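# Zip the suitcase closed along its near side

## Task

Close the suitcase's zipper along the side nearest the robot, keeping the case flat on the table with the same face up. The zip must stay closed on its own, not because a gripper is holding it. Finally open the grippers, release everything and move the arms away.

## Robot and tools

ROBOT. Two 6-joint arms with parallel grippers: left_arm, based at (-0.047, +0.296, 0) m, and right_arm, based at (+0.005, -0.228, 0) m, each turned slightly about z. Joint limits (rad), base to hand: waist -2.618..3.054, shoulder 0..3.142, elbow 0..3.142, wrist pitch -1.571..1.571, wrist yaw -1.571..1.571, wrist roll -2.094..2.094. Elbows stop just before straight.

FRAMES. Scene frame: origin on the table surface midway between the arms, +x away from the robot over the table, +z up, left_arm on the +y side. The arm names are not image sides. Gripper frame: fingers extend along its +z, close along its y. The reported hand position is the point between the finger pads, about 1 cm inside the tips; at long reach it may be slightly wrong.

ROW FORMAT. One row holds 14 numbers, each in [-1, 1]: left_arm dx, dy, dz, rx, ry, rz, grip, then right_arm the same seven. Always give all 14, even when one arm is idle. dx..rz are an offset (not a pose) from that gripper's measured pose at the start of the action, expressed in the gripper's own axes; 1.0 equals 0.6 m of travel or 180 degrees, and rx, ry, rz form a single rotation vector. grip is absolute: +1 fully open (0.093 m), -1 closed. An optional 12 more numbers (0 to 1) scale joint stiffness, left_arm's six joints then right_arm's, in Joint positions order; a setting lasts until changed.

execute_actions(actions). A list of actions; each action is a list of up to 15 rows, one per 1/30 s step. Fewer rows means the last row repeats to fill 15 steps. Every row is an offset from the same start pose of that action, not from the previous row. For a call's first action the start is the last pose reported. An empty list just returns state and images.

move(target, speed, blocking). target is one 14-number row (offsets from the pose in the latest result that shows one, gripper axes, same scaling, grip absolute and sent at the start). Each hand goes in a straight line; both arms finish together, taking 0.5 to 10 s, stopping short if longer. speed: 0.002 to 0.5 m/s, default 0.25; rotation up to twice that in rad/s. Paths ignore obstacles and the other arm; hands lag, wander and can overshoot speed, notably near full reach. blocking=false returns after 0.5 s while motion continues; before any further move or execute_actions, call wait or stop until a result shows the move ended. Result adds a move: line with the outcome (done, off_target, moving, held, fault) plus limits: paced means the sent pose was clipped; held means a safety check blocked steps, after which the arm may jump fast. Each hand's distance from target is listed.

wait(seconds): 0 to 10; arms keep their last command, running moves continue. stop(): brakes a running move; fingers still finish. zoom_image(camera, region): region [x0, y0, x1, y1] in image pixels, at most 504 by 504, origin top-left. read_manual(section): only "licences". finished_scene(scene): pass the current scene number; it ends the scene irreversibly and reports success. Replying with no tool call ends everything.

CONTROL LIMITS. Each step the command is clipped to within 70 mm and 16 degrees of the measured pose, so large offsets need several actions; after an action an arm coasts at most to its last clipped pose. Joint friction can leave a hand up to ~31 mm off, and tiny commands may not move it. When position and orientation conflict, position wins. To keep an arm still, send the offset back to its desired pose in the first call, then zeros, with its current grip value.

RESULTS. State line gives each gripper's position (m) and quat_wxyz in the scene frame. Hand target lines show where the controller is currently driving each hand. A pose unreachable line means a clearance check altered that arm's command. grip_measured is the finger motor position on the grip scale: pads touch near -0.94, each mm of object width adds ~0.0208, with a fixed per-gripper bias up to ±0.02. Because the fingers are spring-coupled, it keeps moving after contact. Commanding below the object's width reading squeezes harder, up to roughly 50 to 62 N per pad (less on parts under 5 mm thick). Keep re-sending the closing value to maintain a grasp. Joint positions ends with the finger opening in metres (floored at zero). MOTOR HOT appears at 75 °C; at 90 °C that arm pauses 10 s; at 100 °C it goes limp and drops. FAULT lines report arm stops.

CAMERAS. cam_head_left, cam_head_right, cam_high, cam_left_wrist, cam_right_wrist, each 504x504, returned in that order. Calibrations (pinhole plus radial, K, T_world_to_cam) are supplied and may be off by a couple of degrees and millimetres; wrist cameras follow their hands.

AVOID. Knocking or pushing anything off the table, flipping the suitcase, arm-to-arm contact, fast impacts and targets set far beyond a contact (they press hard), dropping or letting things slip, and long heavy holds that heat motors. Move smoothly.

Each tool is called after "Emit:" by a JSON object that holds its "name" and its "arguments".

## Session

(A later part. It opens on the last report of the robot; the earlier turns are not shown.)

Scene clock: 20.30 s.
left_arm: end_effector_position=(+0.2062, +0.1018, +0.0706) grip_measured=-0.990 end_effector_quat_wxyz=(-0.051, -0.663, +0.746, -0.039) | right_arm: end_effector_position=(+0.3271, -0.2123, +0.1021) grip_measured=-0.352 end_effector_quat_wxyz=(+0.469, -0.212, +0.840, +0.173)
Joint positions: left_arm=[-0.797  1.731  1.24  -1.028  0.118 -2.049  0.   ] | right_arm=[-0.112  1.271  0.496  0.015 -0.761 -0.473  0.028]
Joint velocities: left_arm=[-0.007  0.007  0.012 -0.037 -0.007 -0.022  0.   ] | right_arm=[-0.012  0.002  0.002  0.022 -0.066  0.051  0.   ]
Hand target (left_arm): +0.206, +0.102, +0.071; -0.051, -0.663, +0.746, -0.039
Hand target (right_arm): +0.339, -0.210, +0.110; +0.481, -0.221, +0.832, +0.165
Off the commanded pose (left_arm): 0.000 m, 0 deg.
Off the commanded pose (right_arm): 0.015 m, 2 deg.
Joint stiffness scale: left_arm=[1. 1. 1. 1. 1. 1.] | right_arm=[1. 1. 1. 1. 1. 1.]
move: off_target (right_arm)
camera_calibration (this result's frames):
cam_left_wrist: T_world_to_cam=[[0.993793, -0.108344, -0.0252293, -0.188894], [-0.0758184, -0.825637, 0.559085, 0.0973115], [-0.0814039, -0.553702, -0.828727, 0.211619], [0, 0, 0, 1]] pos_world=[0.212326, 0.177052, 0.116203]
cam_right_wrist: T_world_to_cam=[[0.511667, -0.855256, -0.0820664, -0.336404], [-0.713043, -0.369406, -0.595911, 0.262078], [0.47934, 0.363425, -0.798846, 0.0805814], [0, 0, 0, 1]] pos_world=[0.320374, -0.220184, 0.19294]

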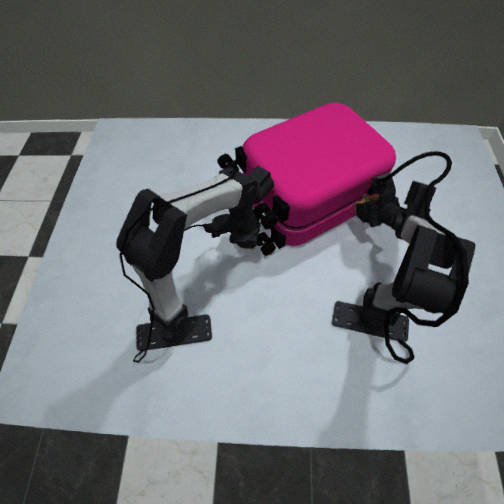

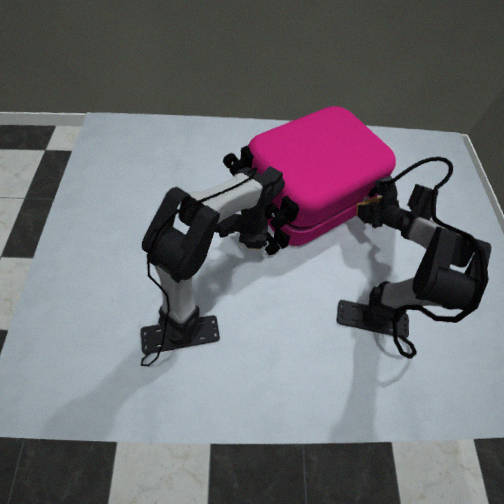

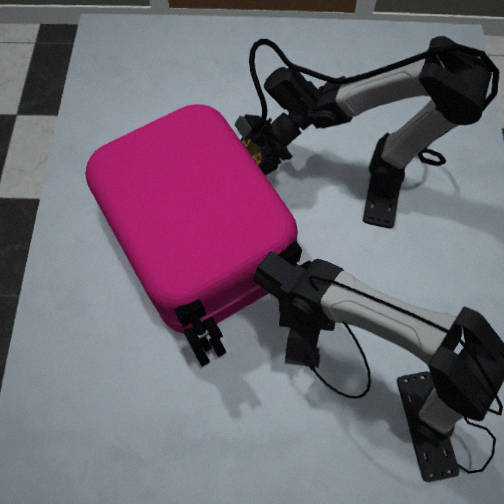

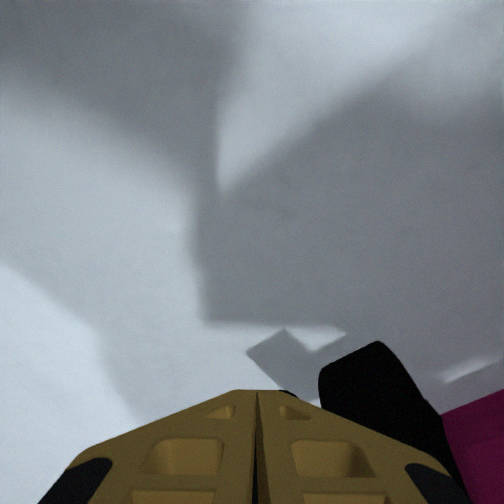

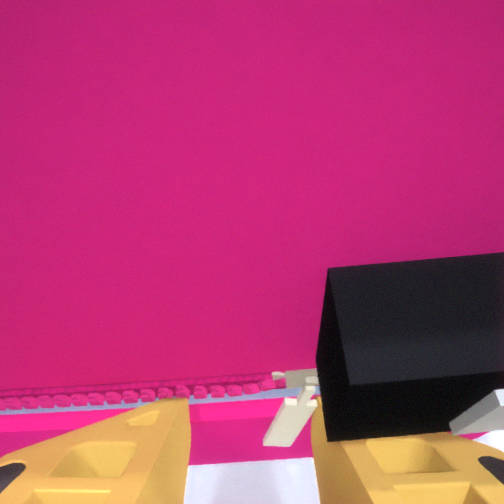

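Good depth; close and push with the left braced, right pulling with upward bias.

Emit:
{"name": "move", "arguments": {"target": [0,0,0,0,0,0,-1, -0.005,-0.008,0.005,0,0,0,-1], "speed": 0.04}}

Emit:
{"name": "move", "arguments": {"target": [0.15,-0.05,-0.01,0.03,0.05,0,-1, -0.015,0.05,0.008,-0.03,0,0,-1], "speed": 0.03}}

Scene clock: 21.20 s.
left_arm: end_effector_position=(+0.2062, +0.1018, +0.0706) grip_measured=-0.990 end_effector_quat_wxyz=(-0.051, -0.663, +0.746, -0.039) | right_arm: end_effector_position=(+0.3288, -0.2214, +0.1008) grip_measured=-0.984 end_effector_quat_wxyz=(+0.470, -0.200, +0.845, +0.159)
Joint positions: left_arm=[-0.797  1.731  1.24  -1.028  0.118 -2.049  0.   ] | right_arm=[-0.129  1.271  0.496  0.019 -0.736 -0.47   0.   ]
Joint velocities: left_arm=[-0.012 -0.002 -0.007 -0.022 -0.066 -0.022  0.   ] | right_arm=[ 0.007  0.007  0.012 -0.037  0.066 -0.037  0.   ]
Hand target (left_arm): +0.206, +0.102, +0.071; -0.051, -0.663, +0.746, -0.039
Hand target (right_arm): +0.333, -0.214, +0.103; +0.469, -0.211, +0.840, +0.173
Off the commanded pose (left_arm): 0.000 m, 0 deg.
Off the commanded pose (right_arm): 0.008 m, 2 deg.
Joint stiffness scale: left_arm=[1. 1. 1. 1. 1. 1.] | right_arm=[1. 1. 1. 1. 1. 1.]
move: done
camera_calibration (this result's frames):
cam_left_wrist: T_world_to_cam=[[0.993793, -0.108344, -0.0252293, -0.188894], [-0.0758184, -0.825637, 0.559085, 0.0973115], [-0.0814039, -0.553702, -0.828727, 0.211619], [0, 0, 0, 1]] pos_world=[0.212326, 0.177052, 0.116203]
cam_right_wrist: T_world_to_cam=[[0.480518, -0.874134, -0.0706557, -0.340199], [-0.727603, -0.352396, -0.588566, 0.266965], [0.489587, 0.334226, -0.805355, 0.0728636], [0, 0, 0, 1]] pos_world=[0.322044, -0.227655, 0.191771]

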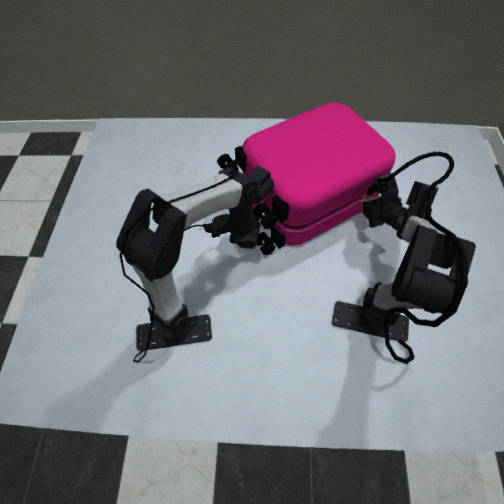

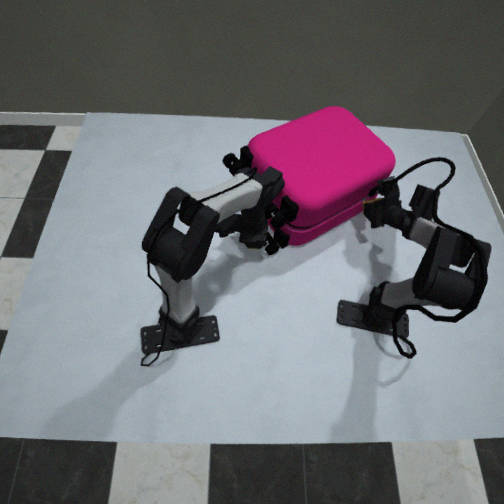

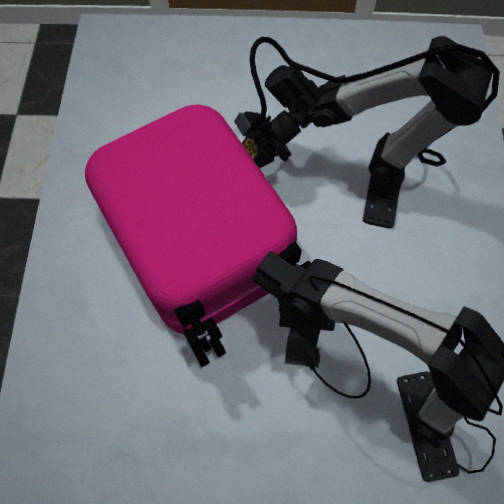

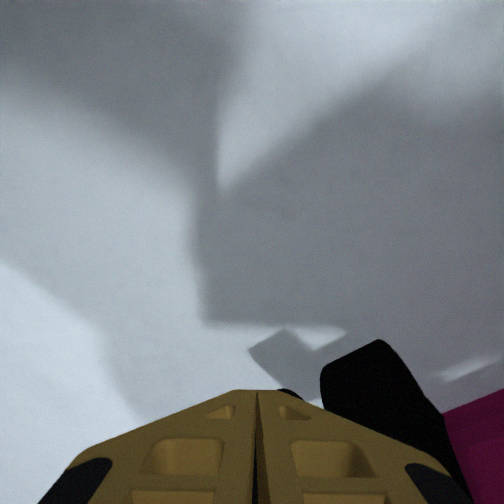

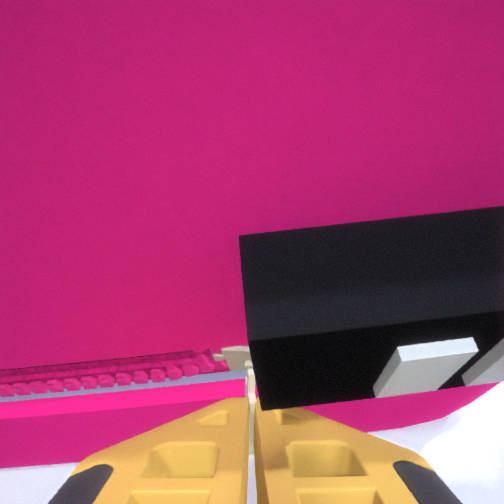

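Scene clock: 24.67 s.
left_arm: end_effector_position=(+0.1917, +0.0630, +0.0740) grip_measured=-0.990 end_effector_quat_wxyz=(-0.101, -0.644, +0.758, -0.021) | right_arm: end_effector_position=(+0.3345, -0.2273, +0.1016) grip_measured=-0.985 end_effector_quat_wxyz=(+0.470, -0.184, +0.853, +0.131)
Joint positions: left_arm=[-0.874  1.824  1.358 -1.104  0.206 -2.078  0.   ] | right_arm=[-0.107  1.26   0.496  0.042 -0.656 -0.433  0.   ]
Joint velocities: left_arm=[ 0.012 -0.007 -0.012 -0.022 -0.037  0.051  0.   ] | right_arm=[-0.002  0.007 -0.027  0.007 -0.007 -0.022  0.   ]
Hand target (left_arm): +0.221, +0.016, +0.094; -0.104, -0.618, +0.770, -0.123
Hand target (right_arm): +0.322, -0.194, +0.108; +0.461, -0.219, +0.837, +0.197
Off the commanded pose (left_arm): 0.064 m, 13 deg.
Off the commanded pose (right_arm): 0.039 m, 9 deg.
Joint stiffness scale: left_arm=[1. 1. 1. 1. 1. 1.] | right_arm=[1. 1. 1. 1. 1. 1.]
joint sent to its limit (left arm) — the command would take joint 6 (wrist roll) past its lower limit, so that joint was sent only as far as its limit.
move: off_target (left_arm, right_arm)
camera_calibration (this result's frames):
cam_left_wrist: T_world_to_cam=[[0.980022, -0.161647, -0.115879, -0.16598], [-0.0610479, -0.798981, 0.598249, 0.0548526], [-0.18929, -0.579223, -0.792887, 0.211453], [0, 0, 0, 1]] pos_world=[0.206038, 0.139475, 0.115609]
cam_right_wrist: T_world_to_cam=[[0.429682, -0.902092, -0.0400449, -0.340505], [-0.747722, -0.33059, -0.575867, 0.279942], [0.506246, 0.277382, -0.816562, 0.0553065], [0, 0, 0, 1]] pos_world=[0.327629, -0.229962, 0.192735]

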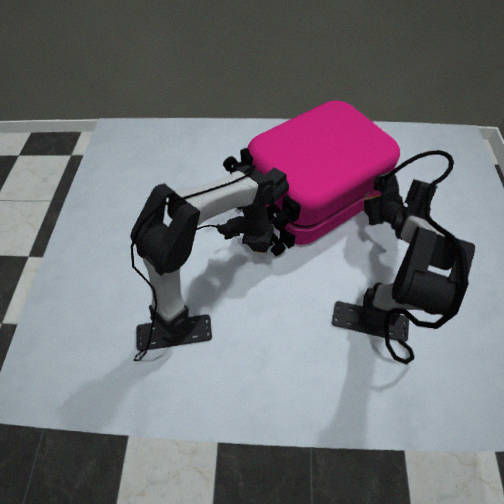

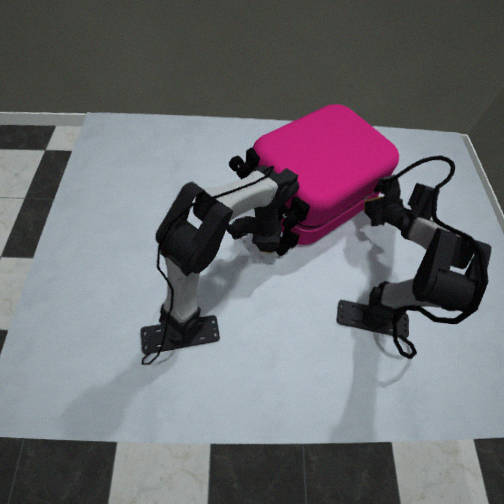

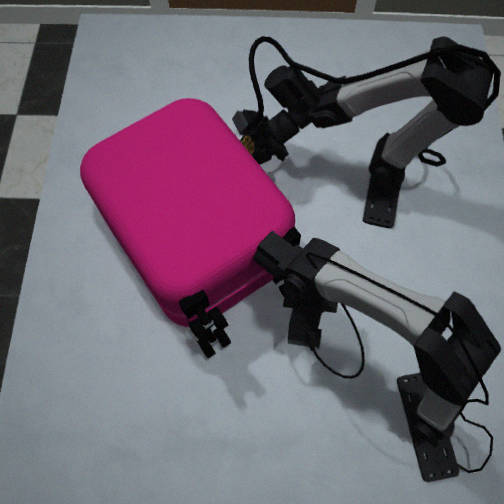

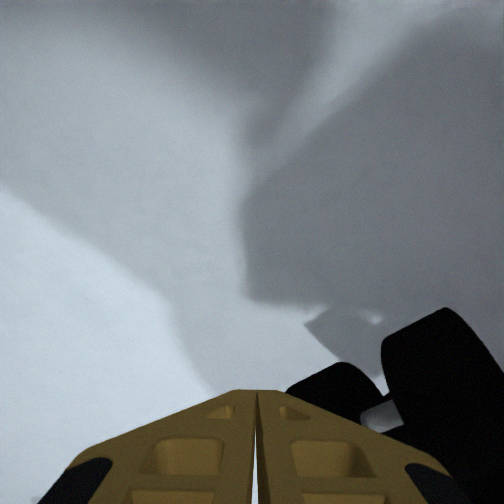

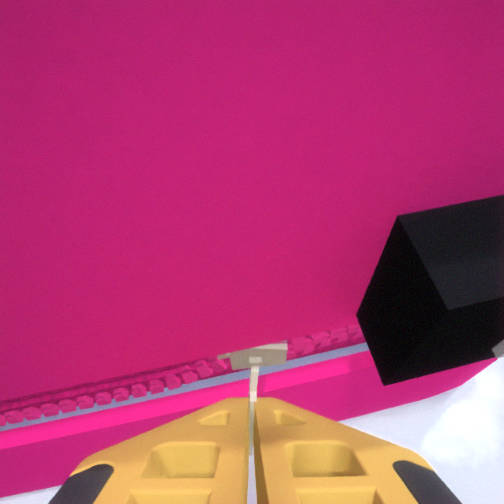

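Emit:
{"name": "move", "arguments": {"target": [0.12,-0.13,0,0.06,0.05,0,-1, -0.015,0.1,-0.005,-0.06,0,0,-1], "speed": 0.03}}

Scene clock: 29.13 s.
left_arm: end_effector_position=(+0.2095, +0.0411, +0.0754) grip_measured=-0.990 end_effector_quat_wxyz=(-0.121, -0.644, +0.756, -0.015) | right_arm: end_effector_position=(+0.3255, -0.2124, +0.1030) grip_measured=-0.985 end_effector_quat_wxyz=(+0.451, -0.180, +0.863, +0.137)
Joint positions: left_arm=[-0.874  1.944  1.518 -1.164  0.245 -2.078  0.   ] | right_arm=[-0.047  1.2    0.496 -0.038 -0.605 -0.392  0.   ]
Joint velocities: left_arm=[ 0.002  0.007  0.002 -0.007 -0.007 -0.022  0.   ] | right_arm=[-0.012 -0.032 -0.017 -0.081  0.051 -0.037  0.   ]
Hand target (left_arm): +0.251, -0.011, +0.089; -0.116, -0.616, +0.767, -0.136
Hand target (right_arm): +0.311, -0.176, +0.112; +0.450, -0.225, +0.839, +0.208
Off the commanded pose (left_arm): 0.078 m, 15 deg.
Off the commanded pose (right_arm): 0.044 m, 10 deg.
Joint stiffness scale: left_arm=[1. 1. 1. 1. 1. 1.] | right_arm=[1. 1. 1. 1. 1. 1.]
joint sent to its limit (left arm) — the command would take joint 6 (wrist roll) past its lower limit, so that joint was sent only as far as its limit.
move: off_target (left_arm, right_arm)
camera_calibration (this result's frames):
cam_left_wrist: T_world_to_cam=[[0.974897, -0.163303, -0.151356, -0.182937], [-0.0367024, -0.788333, 0.614153, 0.0308834], [-0.219612, -0.59318, -0.774537, 0.208824], [0, 0, 0, 1]] pos_world=[0.225338, 0.118343, 0.115086]
cam_right_wrist: T_world_to_cam=[[0.428008, -0.901637, -0.0621305, -0.320227], [-0.772649, -0.32938, -0.5427, 0.283945], [0.468854, 0.280285, -0.837626, 0.0719062], [0, 0, 0, 1]] pos_world=[0.322735, -0.215357, 0.194431]

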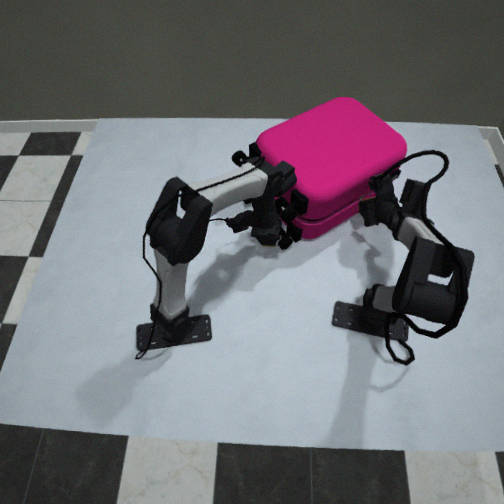

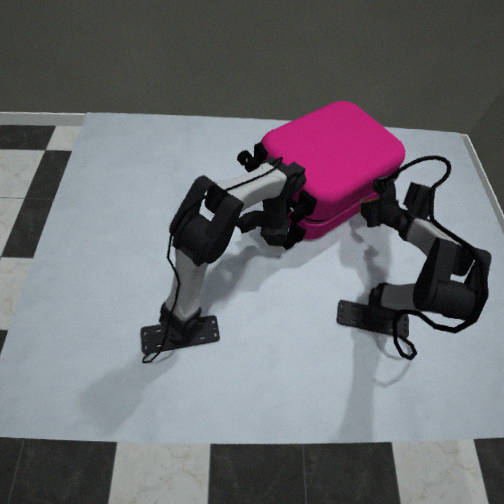

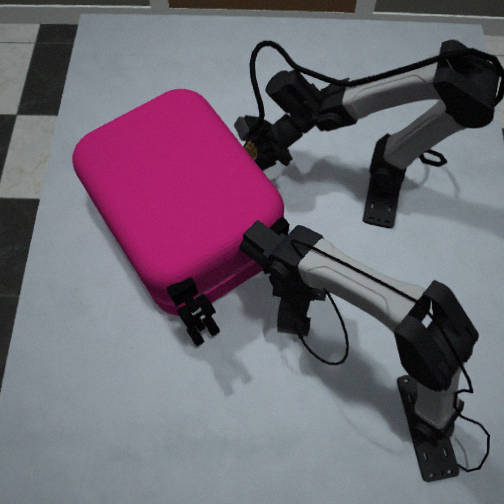

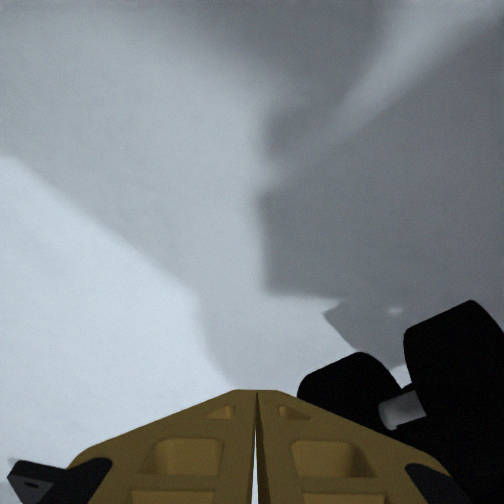

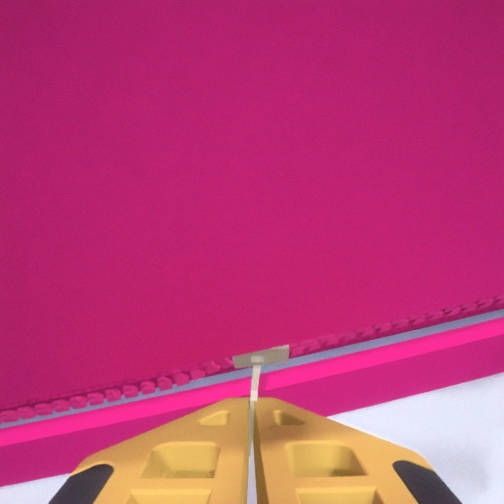

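Emit:
{"name": "move", "arguments": {"target": [0.1,-0.11,0,0.06,0.05,0,-1, -0.01,0.16,-0.015,-0.06,0,0,-1], "speed": 0.03}}

Emit:
{"name": "move", "arguments": {"target": [0.1,-0.11,0,0.06,0.05,0,-1, -0.01,0.16,-0.015,-0.06,0,0,-1], "speed": 0.03}}

Scene clock: 33.90 s.
left_arm: end_effector_position=(+0.2355, +0.0093, +0.0736) grip_measured=-0.990 end_effector_quat_wxyz=(-0.141, -0.637, +0.756, -0.055) | right_arm: end_effector_position=(+0.2836, -0.1343, +0.1174) grip_measured=-0.986 end_effector_quat_wxyz=(+0.427, -0.216, +0.852, +0.210)
Joint positions: left_arm=[-0.874  2.037  1.633 -1.114  0.299 -2.078  0.   ] | right_arm=[ 0.221  0.988  0.439 -0.153 -0.564 -0.215  0.   ]
Joint velocities: left_arm=[-0.007 -0.002  0.002 -0.066  0.022 -0.007  0.   ] | right_arm=[-0.007 -0.002  0.007 -0.037 -0.007  0.095  0.   ]
Hand target (left_arm): +0.263, -0.024, +0.082; -0.134, -0.618, +0.764, -0.131
Hand target (right_arm): +0.280, -0.129, +0.119; +0.431, -0.222, +0.848, +0.216
Off the commanded pose (left_arm): 0.048 m, 10 deg.
Off the commanded pose (right_arm): 0.007 m, 1 deg.
Joint stiffness scale: left_arm=[1. 1. 1. 1. 1. 1.] | right_arm=[1. 1. 1. 1. 1. 1.]
joint sent to its limit (left arm) — the command would take joint 6 (wrist roll) past its lower limit, so that joint was sent only as far as its limit.
move: off_target (left_arm)
camera_calibration (this result's frames):
cam_left_wrist: T_world_to_cam=[[0.977687, -0.175806, -0.11498, -0.217025], [-0.051725, -0.731971, 0.67937, 0.00607588], [-0.203599, -0.658264, -0.724732, 0.187376], [0, 0, 0, 1]] pos_world=[0.250647, 0.0896356, 0.106716]
cam_right_wrist: T_world_to_cam=[[0.542503, -0.824049, -0.163198, -0.241235], [-0.748667, -0.386157, -0.538871, 0.270217], [0.381036, 0.41452, -0.826429, 0.123358], [0, 0, 0, 1]] pos_world=[0.286169, -0.145578, 0.20819]

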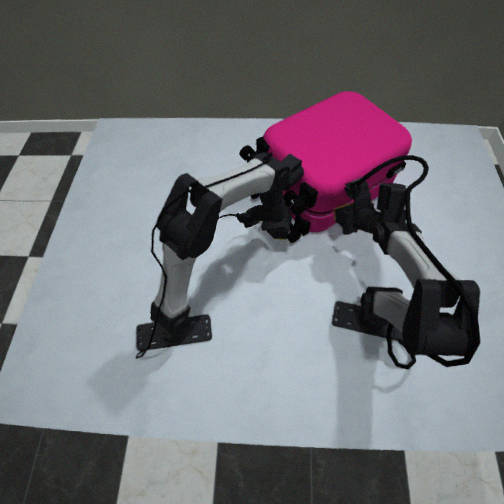

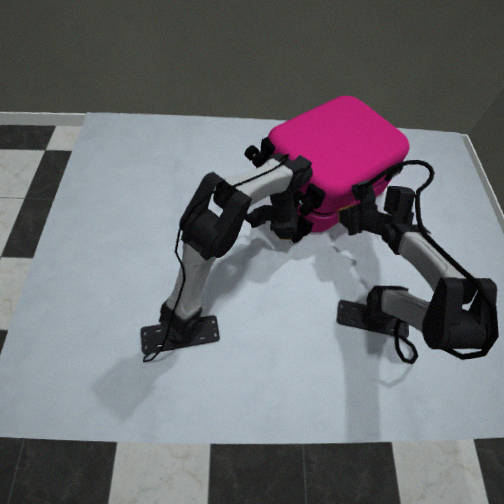

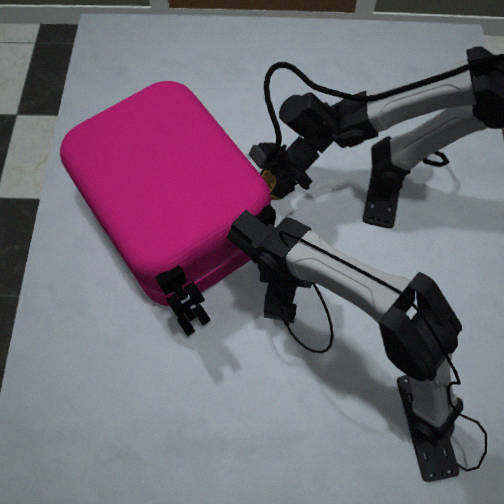

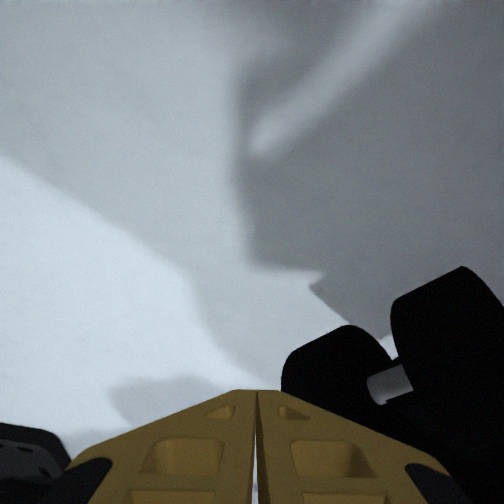

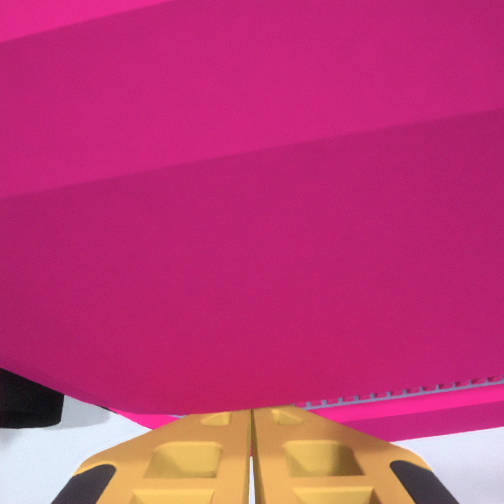

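Scene clock: 38.33 s.
left_arm: end_effector_position=(+0.2624, -0.0250, +0.0727) grip_measured=-0.990 end_effector_quat_wxyz=(-0.161, -0.627, +0.757, -0.091) | right_arm: end_effector_position=(+0.2322, -0.0605, +0.1459) grip_measured=-0.986 end_effector_quat_wxyz=(+0.407, -0.256, +0.828, +0.289)
Joint positions: left_arm=[-0.877  2.151  1.787 -1.088  0.353 -2.078  0.   ] | right_arm=[ 0.565  0.804  0.439 -0.234 -0.477  0.015  0.   ]
Joint velocities: left_arm=[-0.002  0.002 -0.002 -0.022 -0.007 -0.022  0.   ] | right_arm=[-0.007 -0.007  0.002  0.022 -0.022  0.007  0.   ]
Hand target (left_arm): +0.289, -0.055, +0.087; -0.152, -0.606, +0.762, -0.167
Hand target (right_arm): +0.228, -0.060, +0.143; +0.404, -0.256, +0.829, +0.288
Off the commanded pose (left_arm): 0.046 m, 10 deg.
Off the commanded pose (right_arm): 0.004 m, 0 deg.
Joint stiffness scale: left_arm=[1. 1. 1. 1. 1. 1.] | right_arm=[1. 1. 1. 1. 1. 1.]
joint sent to its limit (left arm) — the command would take joint 6 (wrist roll) past its lower limit, so that joint was sent only as far as its limit.
move: off_target (left_arm)
camera_calibration (this result's frames):
cam_left_wrist: T_world_to_cam=[[0.97792, -0.192189, -0.0820661, -0.252242], [-0.0704299, -0.672833, 0.736434, -0.0148307], [-0.196751, -0.714394, -0.671513, 0.162585], [0, 0, 0, 1]] pos_world=[0.277617, 0.0576931, 0.0993993]
cam_right_wrist: T_world_to_cam=[[0.654928, -0.709327, -0.260624, -0.152777], [-0.701589, -0.44259, -0.558468, 0.264091], [0.280787, 0.548607, -0.78752, 0.161543], [0, 0, 0, 1]] pos_world=[0.239982, -0.0801082, 0.234888]

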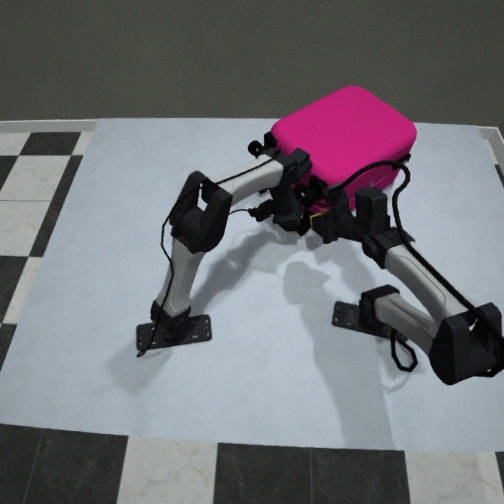

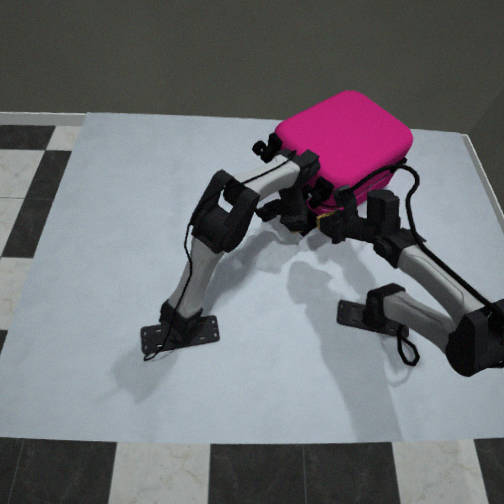

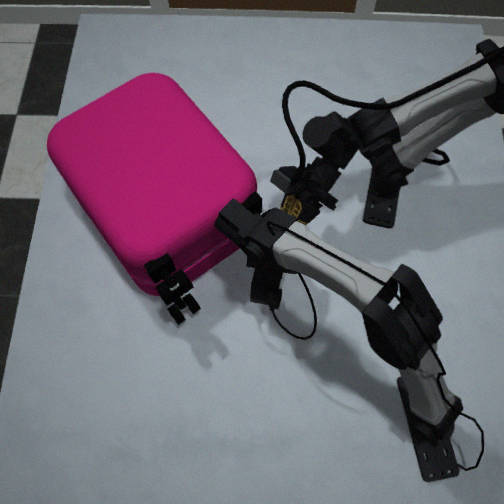

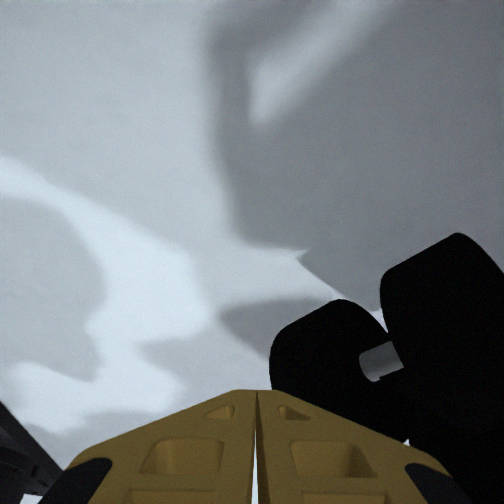

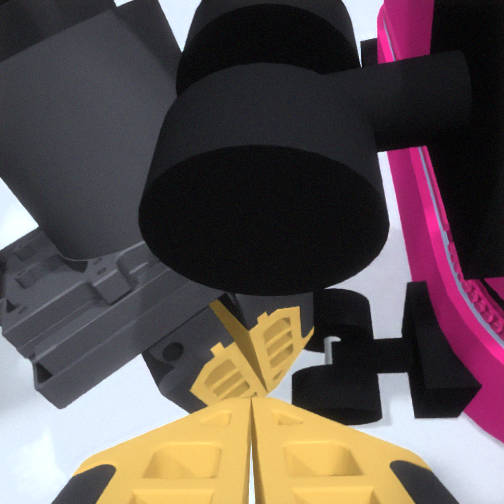

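Emit:
{"name": "move", "arguments": {"target": [-0.02,0.01,0,0,0,0,-1, 0.015,-0.35,-0.08,0.05,0,-0.06,-0.35], "speed": 0.1}}

Scene clock: 41.27 s.
left_arm: end_effector_position=(+0.2578, -0.0184, +0.0712) grip_measured=-0.990 end_effector_quat_wxyz=(-0.160, -0.625, +0.759, -0.090) | right_arm: end_effector_position=(+0.3386, -0.2374, +0.1054) grip_measured=-0.351 end_effector_quat_wxyz=(+0.449, -0.299, +0.822, +0.185)
Joint positions: left_arm=[-0.873  2.124  1.739 -1.073  0.351 -2.067  0.   ] | right_arm=[-0.226  1.455  0.725 -0.283 -0.899 -0.856  0.028]
Joint velocities: left_arm=[ 0.007  0.012  0.002 -0.11  -0.007 -0.007  0.   ] | right_arm=[-0.007 -0.007 -0.007 -0.125  0.007 -0.066 -0.   ]
Hand target (left_arm): +0.258, -0.013, +0.069; -0.160, -0.627, +0.757, -0.091
Hand target (right_arm): +0.342, -0.241, +0.108; +0.453, -0.298, +0.819, +0.186
Off the commanded pose (left_arm): 0.006 m, 0 deg.
Off the commanded pose (right_arm): 0.005 m, 0 deg.
Joint stiffness scale: left_arm=[1. 1. 1. 1. 1. 1.] | right_arm=[1. 1. 1. 1. 1. 1.]
move: done
camera_calibration (this result's frames):
cam_left_wrist: T_world_to_cam=[[0.976905, -0.197305, -0.0820138, -0.246459], [-0.0746813, -0.674912, 0.73411, -0.00835035], [-0.200196, -0.711031, -0.67406, 0.166465], [0, 0, 0, 1]] pos_world=[0.273469, 0.0640983, 0.0981244]
cam_right_wrist: T_world_to_cam=[[0.651007, -0.758694, -0.0239243, -0.39382], [-0.63109, -0.523463, -0.572461, 0.196191], [0.421799, 0.387774, -0.819583, 0.114289], [0, 0, 0, 1]] pos_world=[0.331987, -0.240409, 0.196559]

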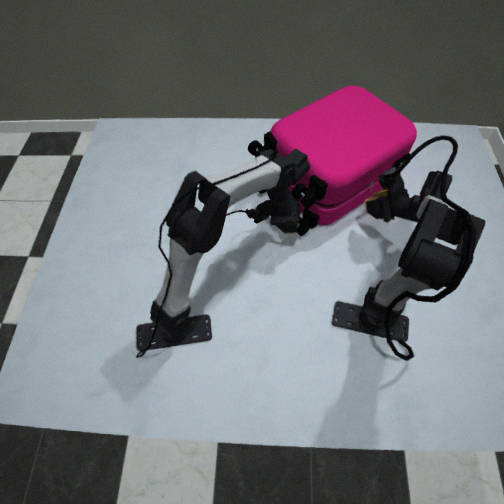

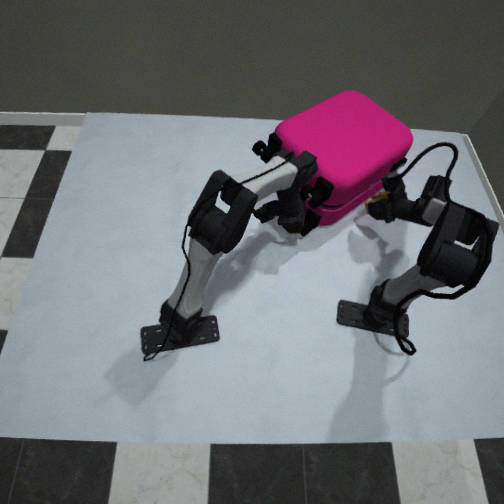

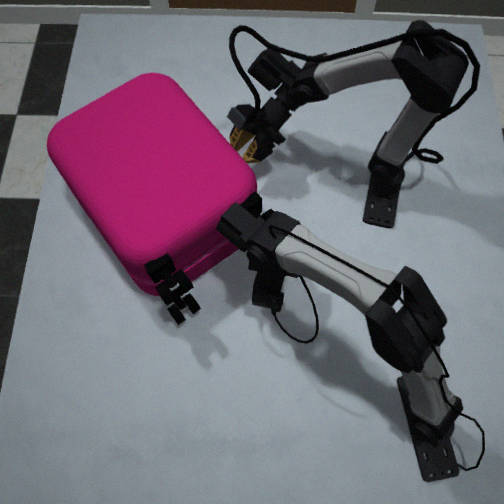

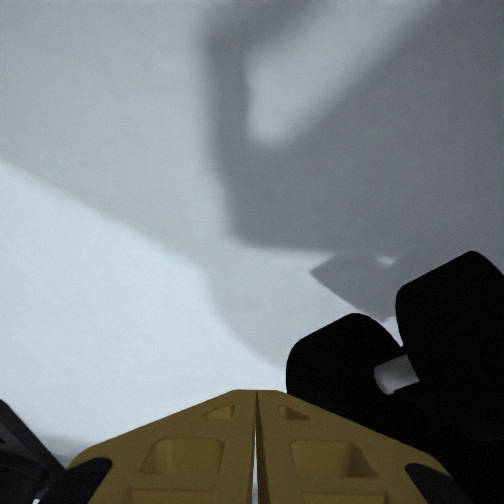

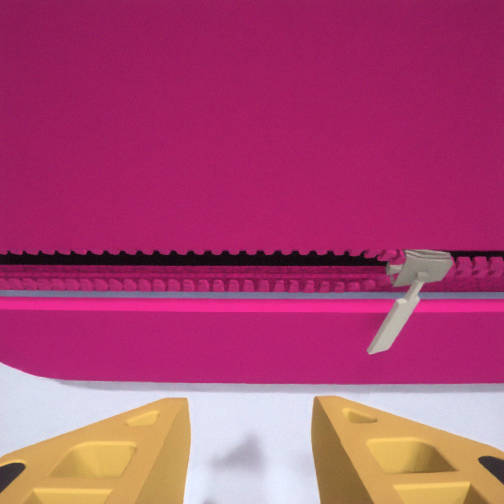

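Emit:
{"name": "move", "arguments": {"target": [0,0,0,0,0,0,-1, -0.015,-0.068,0.02,0,0,0,-0.35], "speed": 0.05}}

Emit:
{"name": "move", "arguments": {"target": [0,0,0,0,0,0,-1, -0.022,0,0.035,0,0,0,-0.35], "speed": 0.04}}

Scene clock: 42.60 s.
left_arm: end_effector_position=(+0.2578, -0.0184, +0.0712) grip_measured=-0.990 end_effector_quat_wxyz=(-0.159, -0.625, +0.759, -0.090) | right_arm: end_effector_position=(+0.3729, -0.2532, +0.1042) grip_measured=-0.351 end_effector_quat_wxyz=(+0.447, -0.300, +0.822, +0.187)
Joint positions: left_arm=[-0.873  2.124  1.739 -1.073  0.351 -2.066  0.   ] | right_arm=[-0.226  1.608  0.87  -0.285 -0.899 -0.863  0.028]
Joint velocities: left_arm=[-0.037 -0.002 -0.027  0.037 -0.007 -0.022  0.   ] | right_arm=[-0.017 -0.007 -0.007 -0.051  0.007 -0.095  0.   ]
Hand target (left_arm): +0.258, -0.018, +0.071; -0.160, -0.625, +0.759, -0.090
Hand target (right_arm): +0.377, -0.258, +0.106; +0.449, -0.298, +0.822, +0.185
Off the commanded pose (left_arm): 0.000 m, 0 deg.
Off the commanded pose (right_arm): 0.006 m, 0 deg.
Joint stiffness scale: left_arm=[1. 1. 1. 1. 1. 1.] | right_arm=[1. 1. 1. 1. 1. 1.]
move: done
camera_calibration (this result's frames):
cam_left_wrist: T_world_to_cam=[[0.976846, -0.197657, -0.081879, -0.24646], [-0.0750154, -0.674849, 0.734133, -0.00826474], [-0.200363, -0.710993, -0.67405, 0.166508], [0, 0, 0, 1]] pos_world=[0.273495, 0.064094, 0.0981223]
cam_right_wrist: T_world_to_cam=[[0.653932, -0.756044, -0.027748, -0.428203], [-0.631907, -0.525659, -0.56954, 0.208371], [0.416012, 0.389975, -0.821495, 0.1079], [0, 0, 0, 1]] pos_world=[0.3668, -0.256287, 0.195433]

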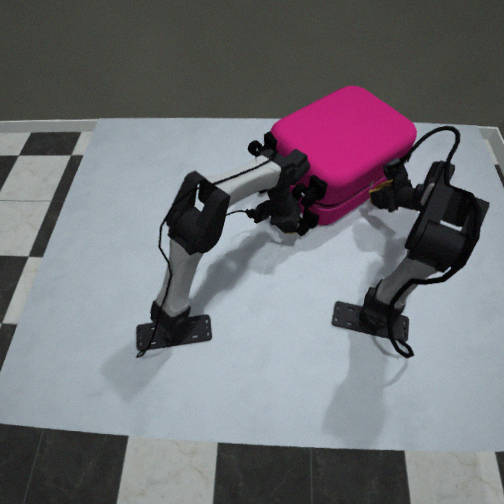

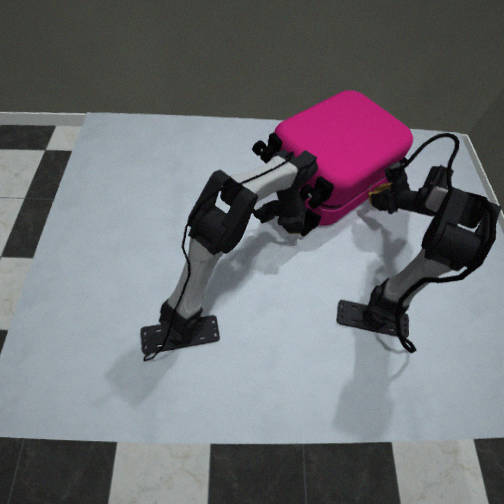

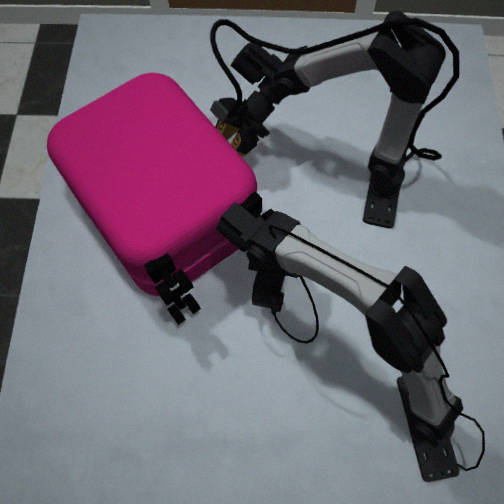

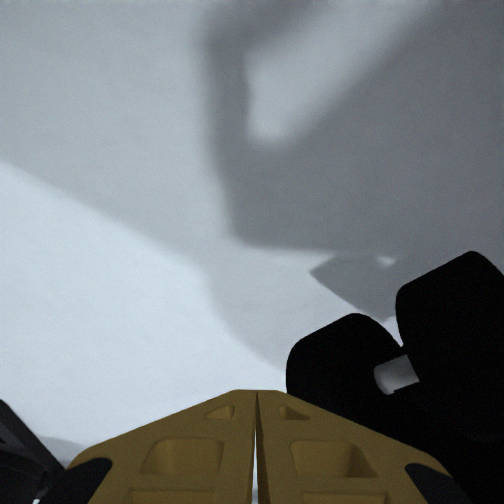

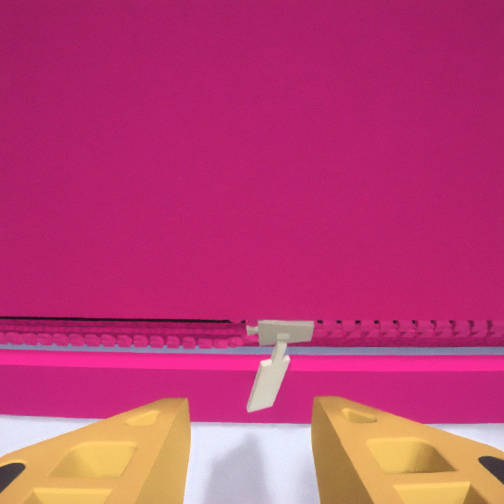

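Scene clock: 43.57 s.
left_arm: end_effector_position=(+0.2578, -0.0184, +0.0712) grip_measured=-0.990 end_effector_quat_wxyz=(-0.159, -0.625, +0.759, -0.090) | right_arm: end_effector_position=(+0.3806, -0.2416, +0.1060) grip_measured=-0.351 end_effector_quat_wxyz=(+0.443, -0.288, +0.826, +0.194)
Joint positions: left_arm=[-0.873  2.124  1.739 -1.073  0.351 -2.066  0.   ] | right_arm=[-0.18   1.608  0.87  -0.24  -0.876 -0.772  0.028]
Joint velocities: left_arm=[-0.007 -0.007 -0.007 -0.037 -0.037  0.095  0.   ] | right_arm=[-0.002 -0.007  0.007  0.007  0.007  0.037  0.   ]
Hand target (left_arm): +0.258, -0.018, +0.071; -0.159, -0.625, +0.759, -0.090
Hand target (right_arm): +0.391, -0.237, +0.105; +0.447, -0.300, +0.822, +0.187
Off the commanded pose (left_arm): 0.000 m, 0 deg.
Off the commanded pose (right_arm): 0.012 m, 2 deg.
Joint stiffness scale: left_arm=[1. 1. 1. 1. 1. 1.] | right_arm=[1. 1. 1. 1. 1. 1.]
move: off_target (right_arm)
camera_calibration (this result's frames):
cam_left_wrist: T_world_to_cam=[[0.976846, -0.197657, -0.081879, -0.24646], [-0.0750154, -0.674849, 0.734133, -0.00826474], [-0.200363, -0.710993, -0.67405, 0.166508], [0, 0, 0, 1]] pos_world=[0.273495, 0.064094, 0.0981223]
cam_right_wrist: T_world_to_cam=[[0.642151, -0.764574, -0.0553998, -0.419044], [-0.650108, -0.504867, -0.567863, 0.232122], [0.406204, 0.40067, -0.821256, 0.107926], [0, 0, 0, 1]] pos_world=[0.376154, -0.246442, 0.197234]

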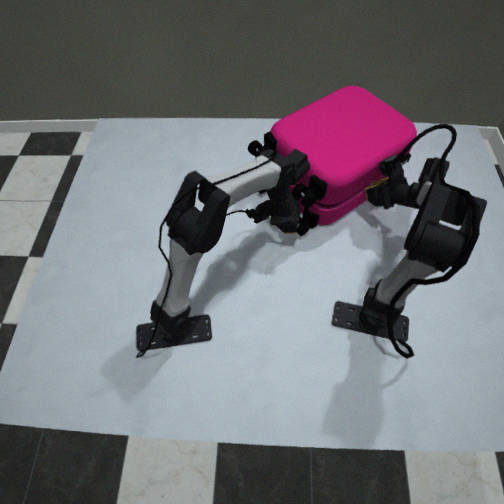

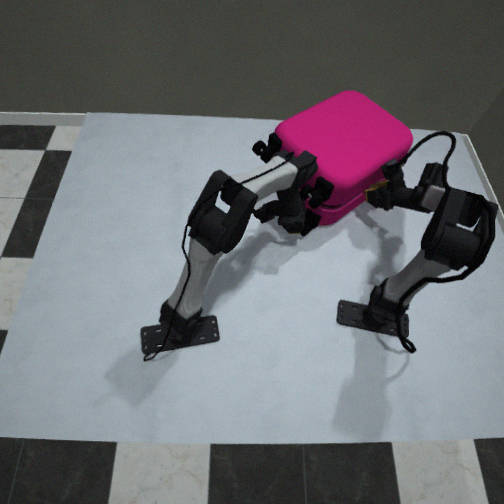

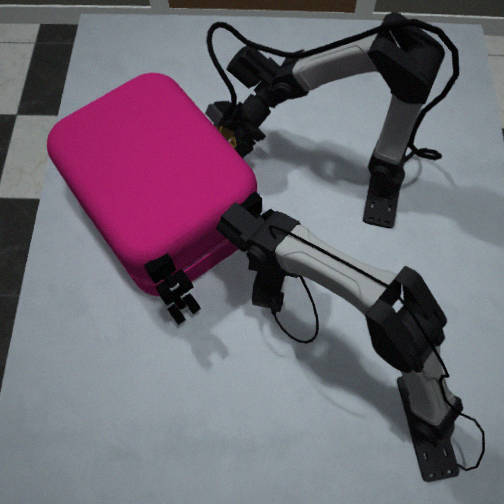

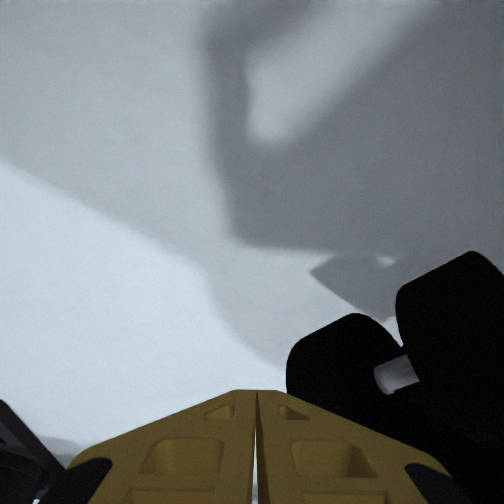

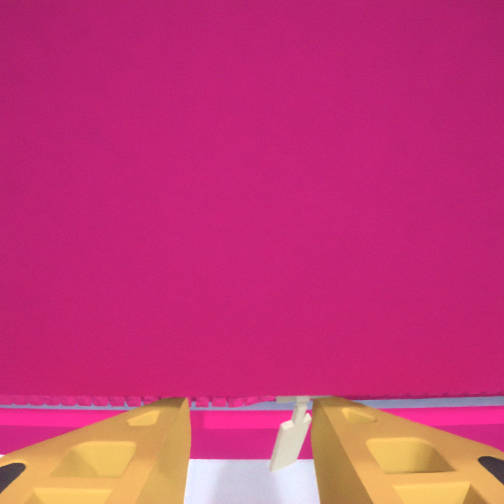

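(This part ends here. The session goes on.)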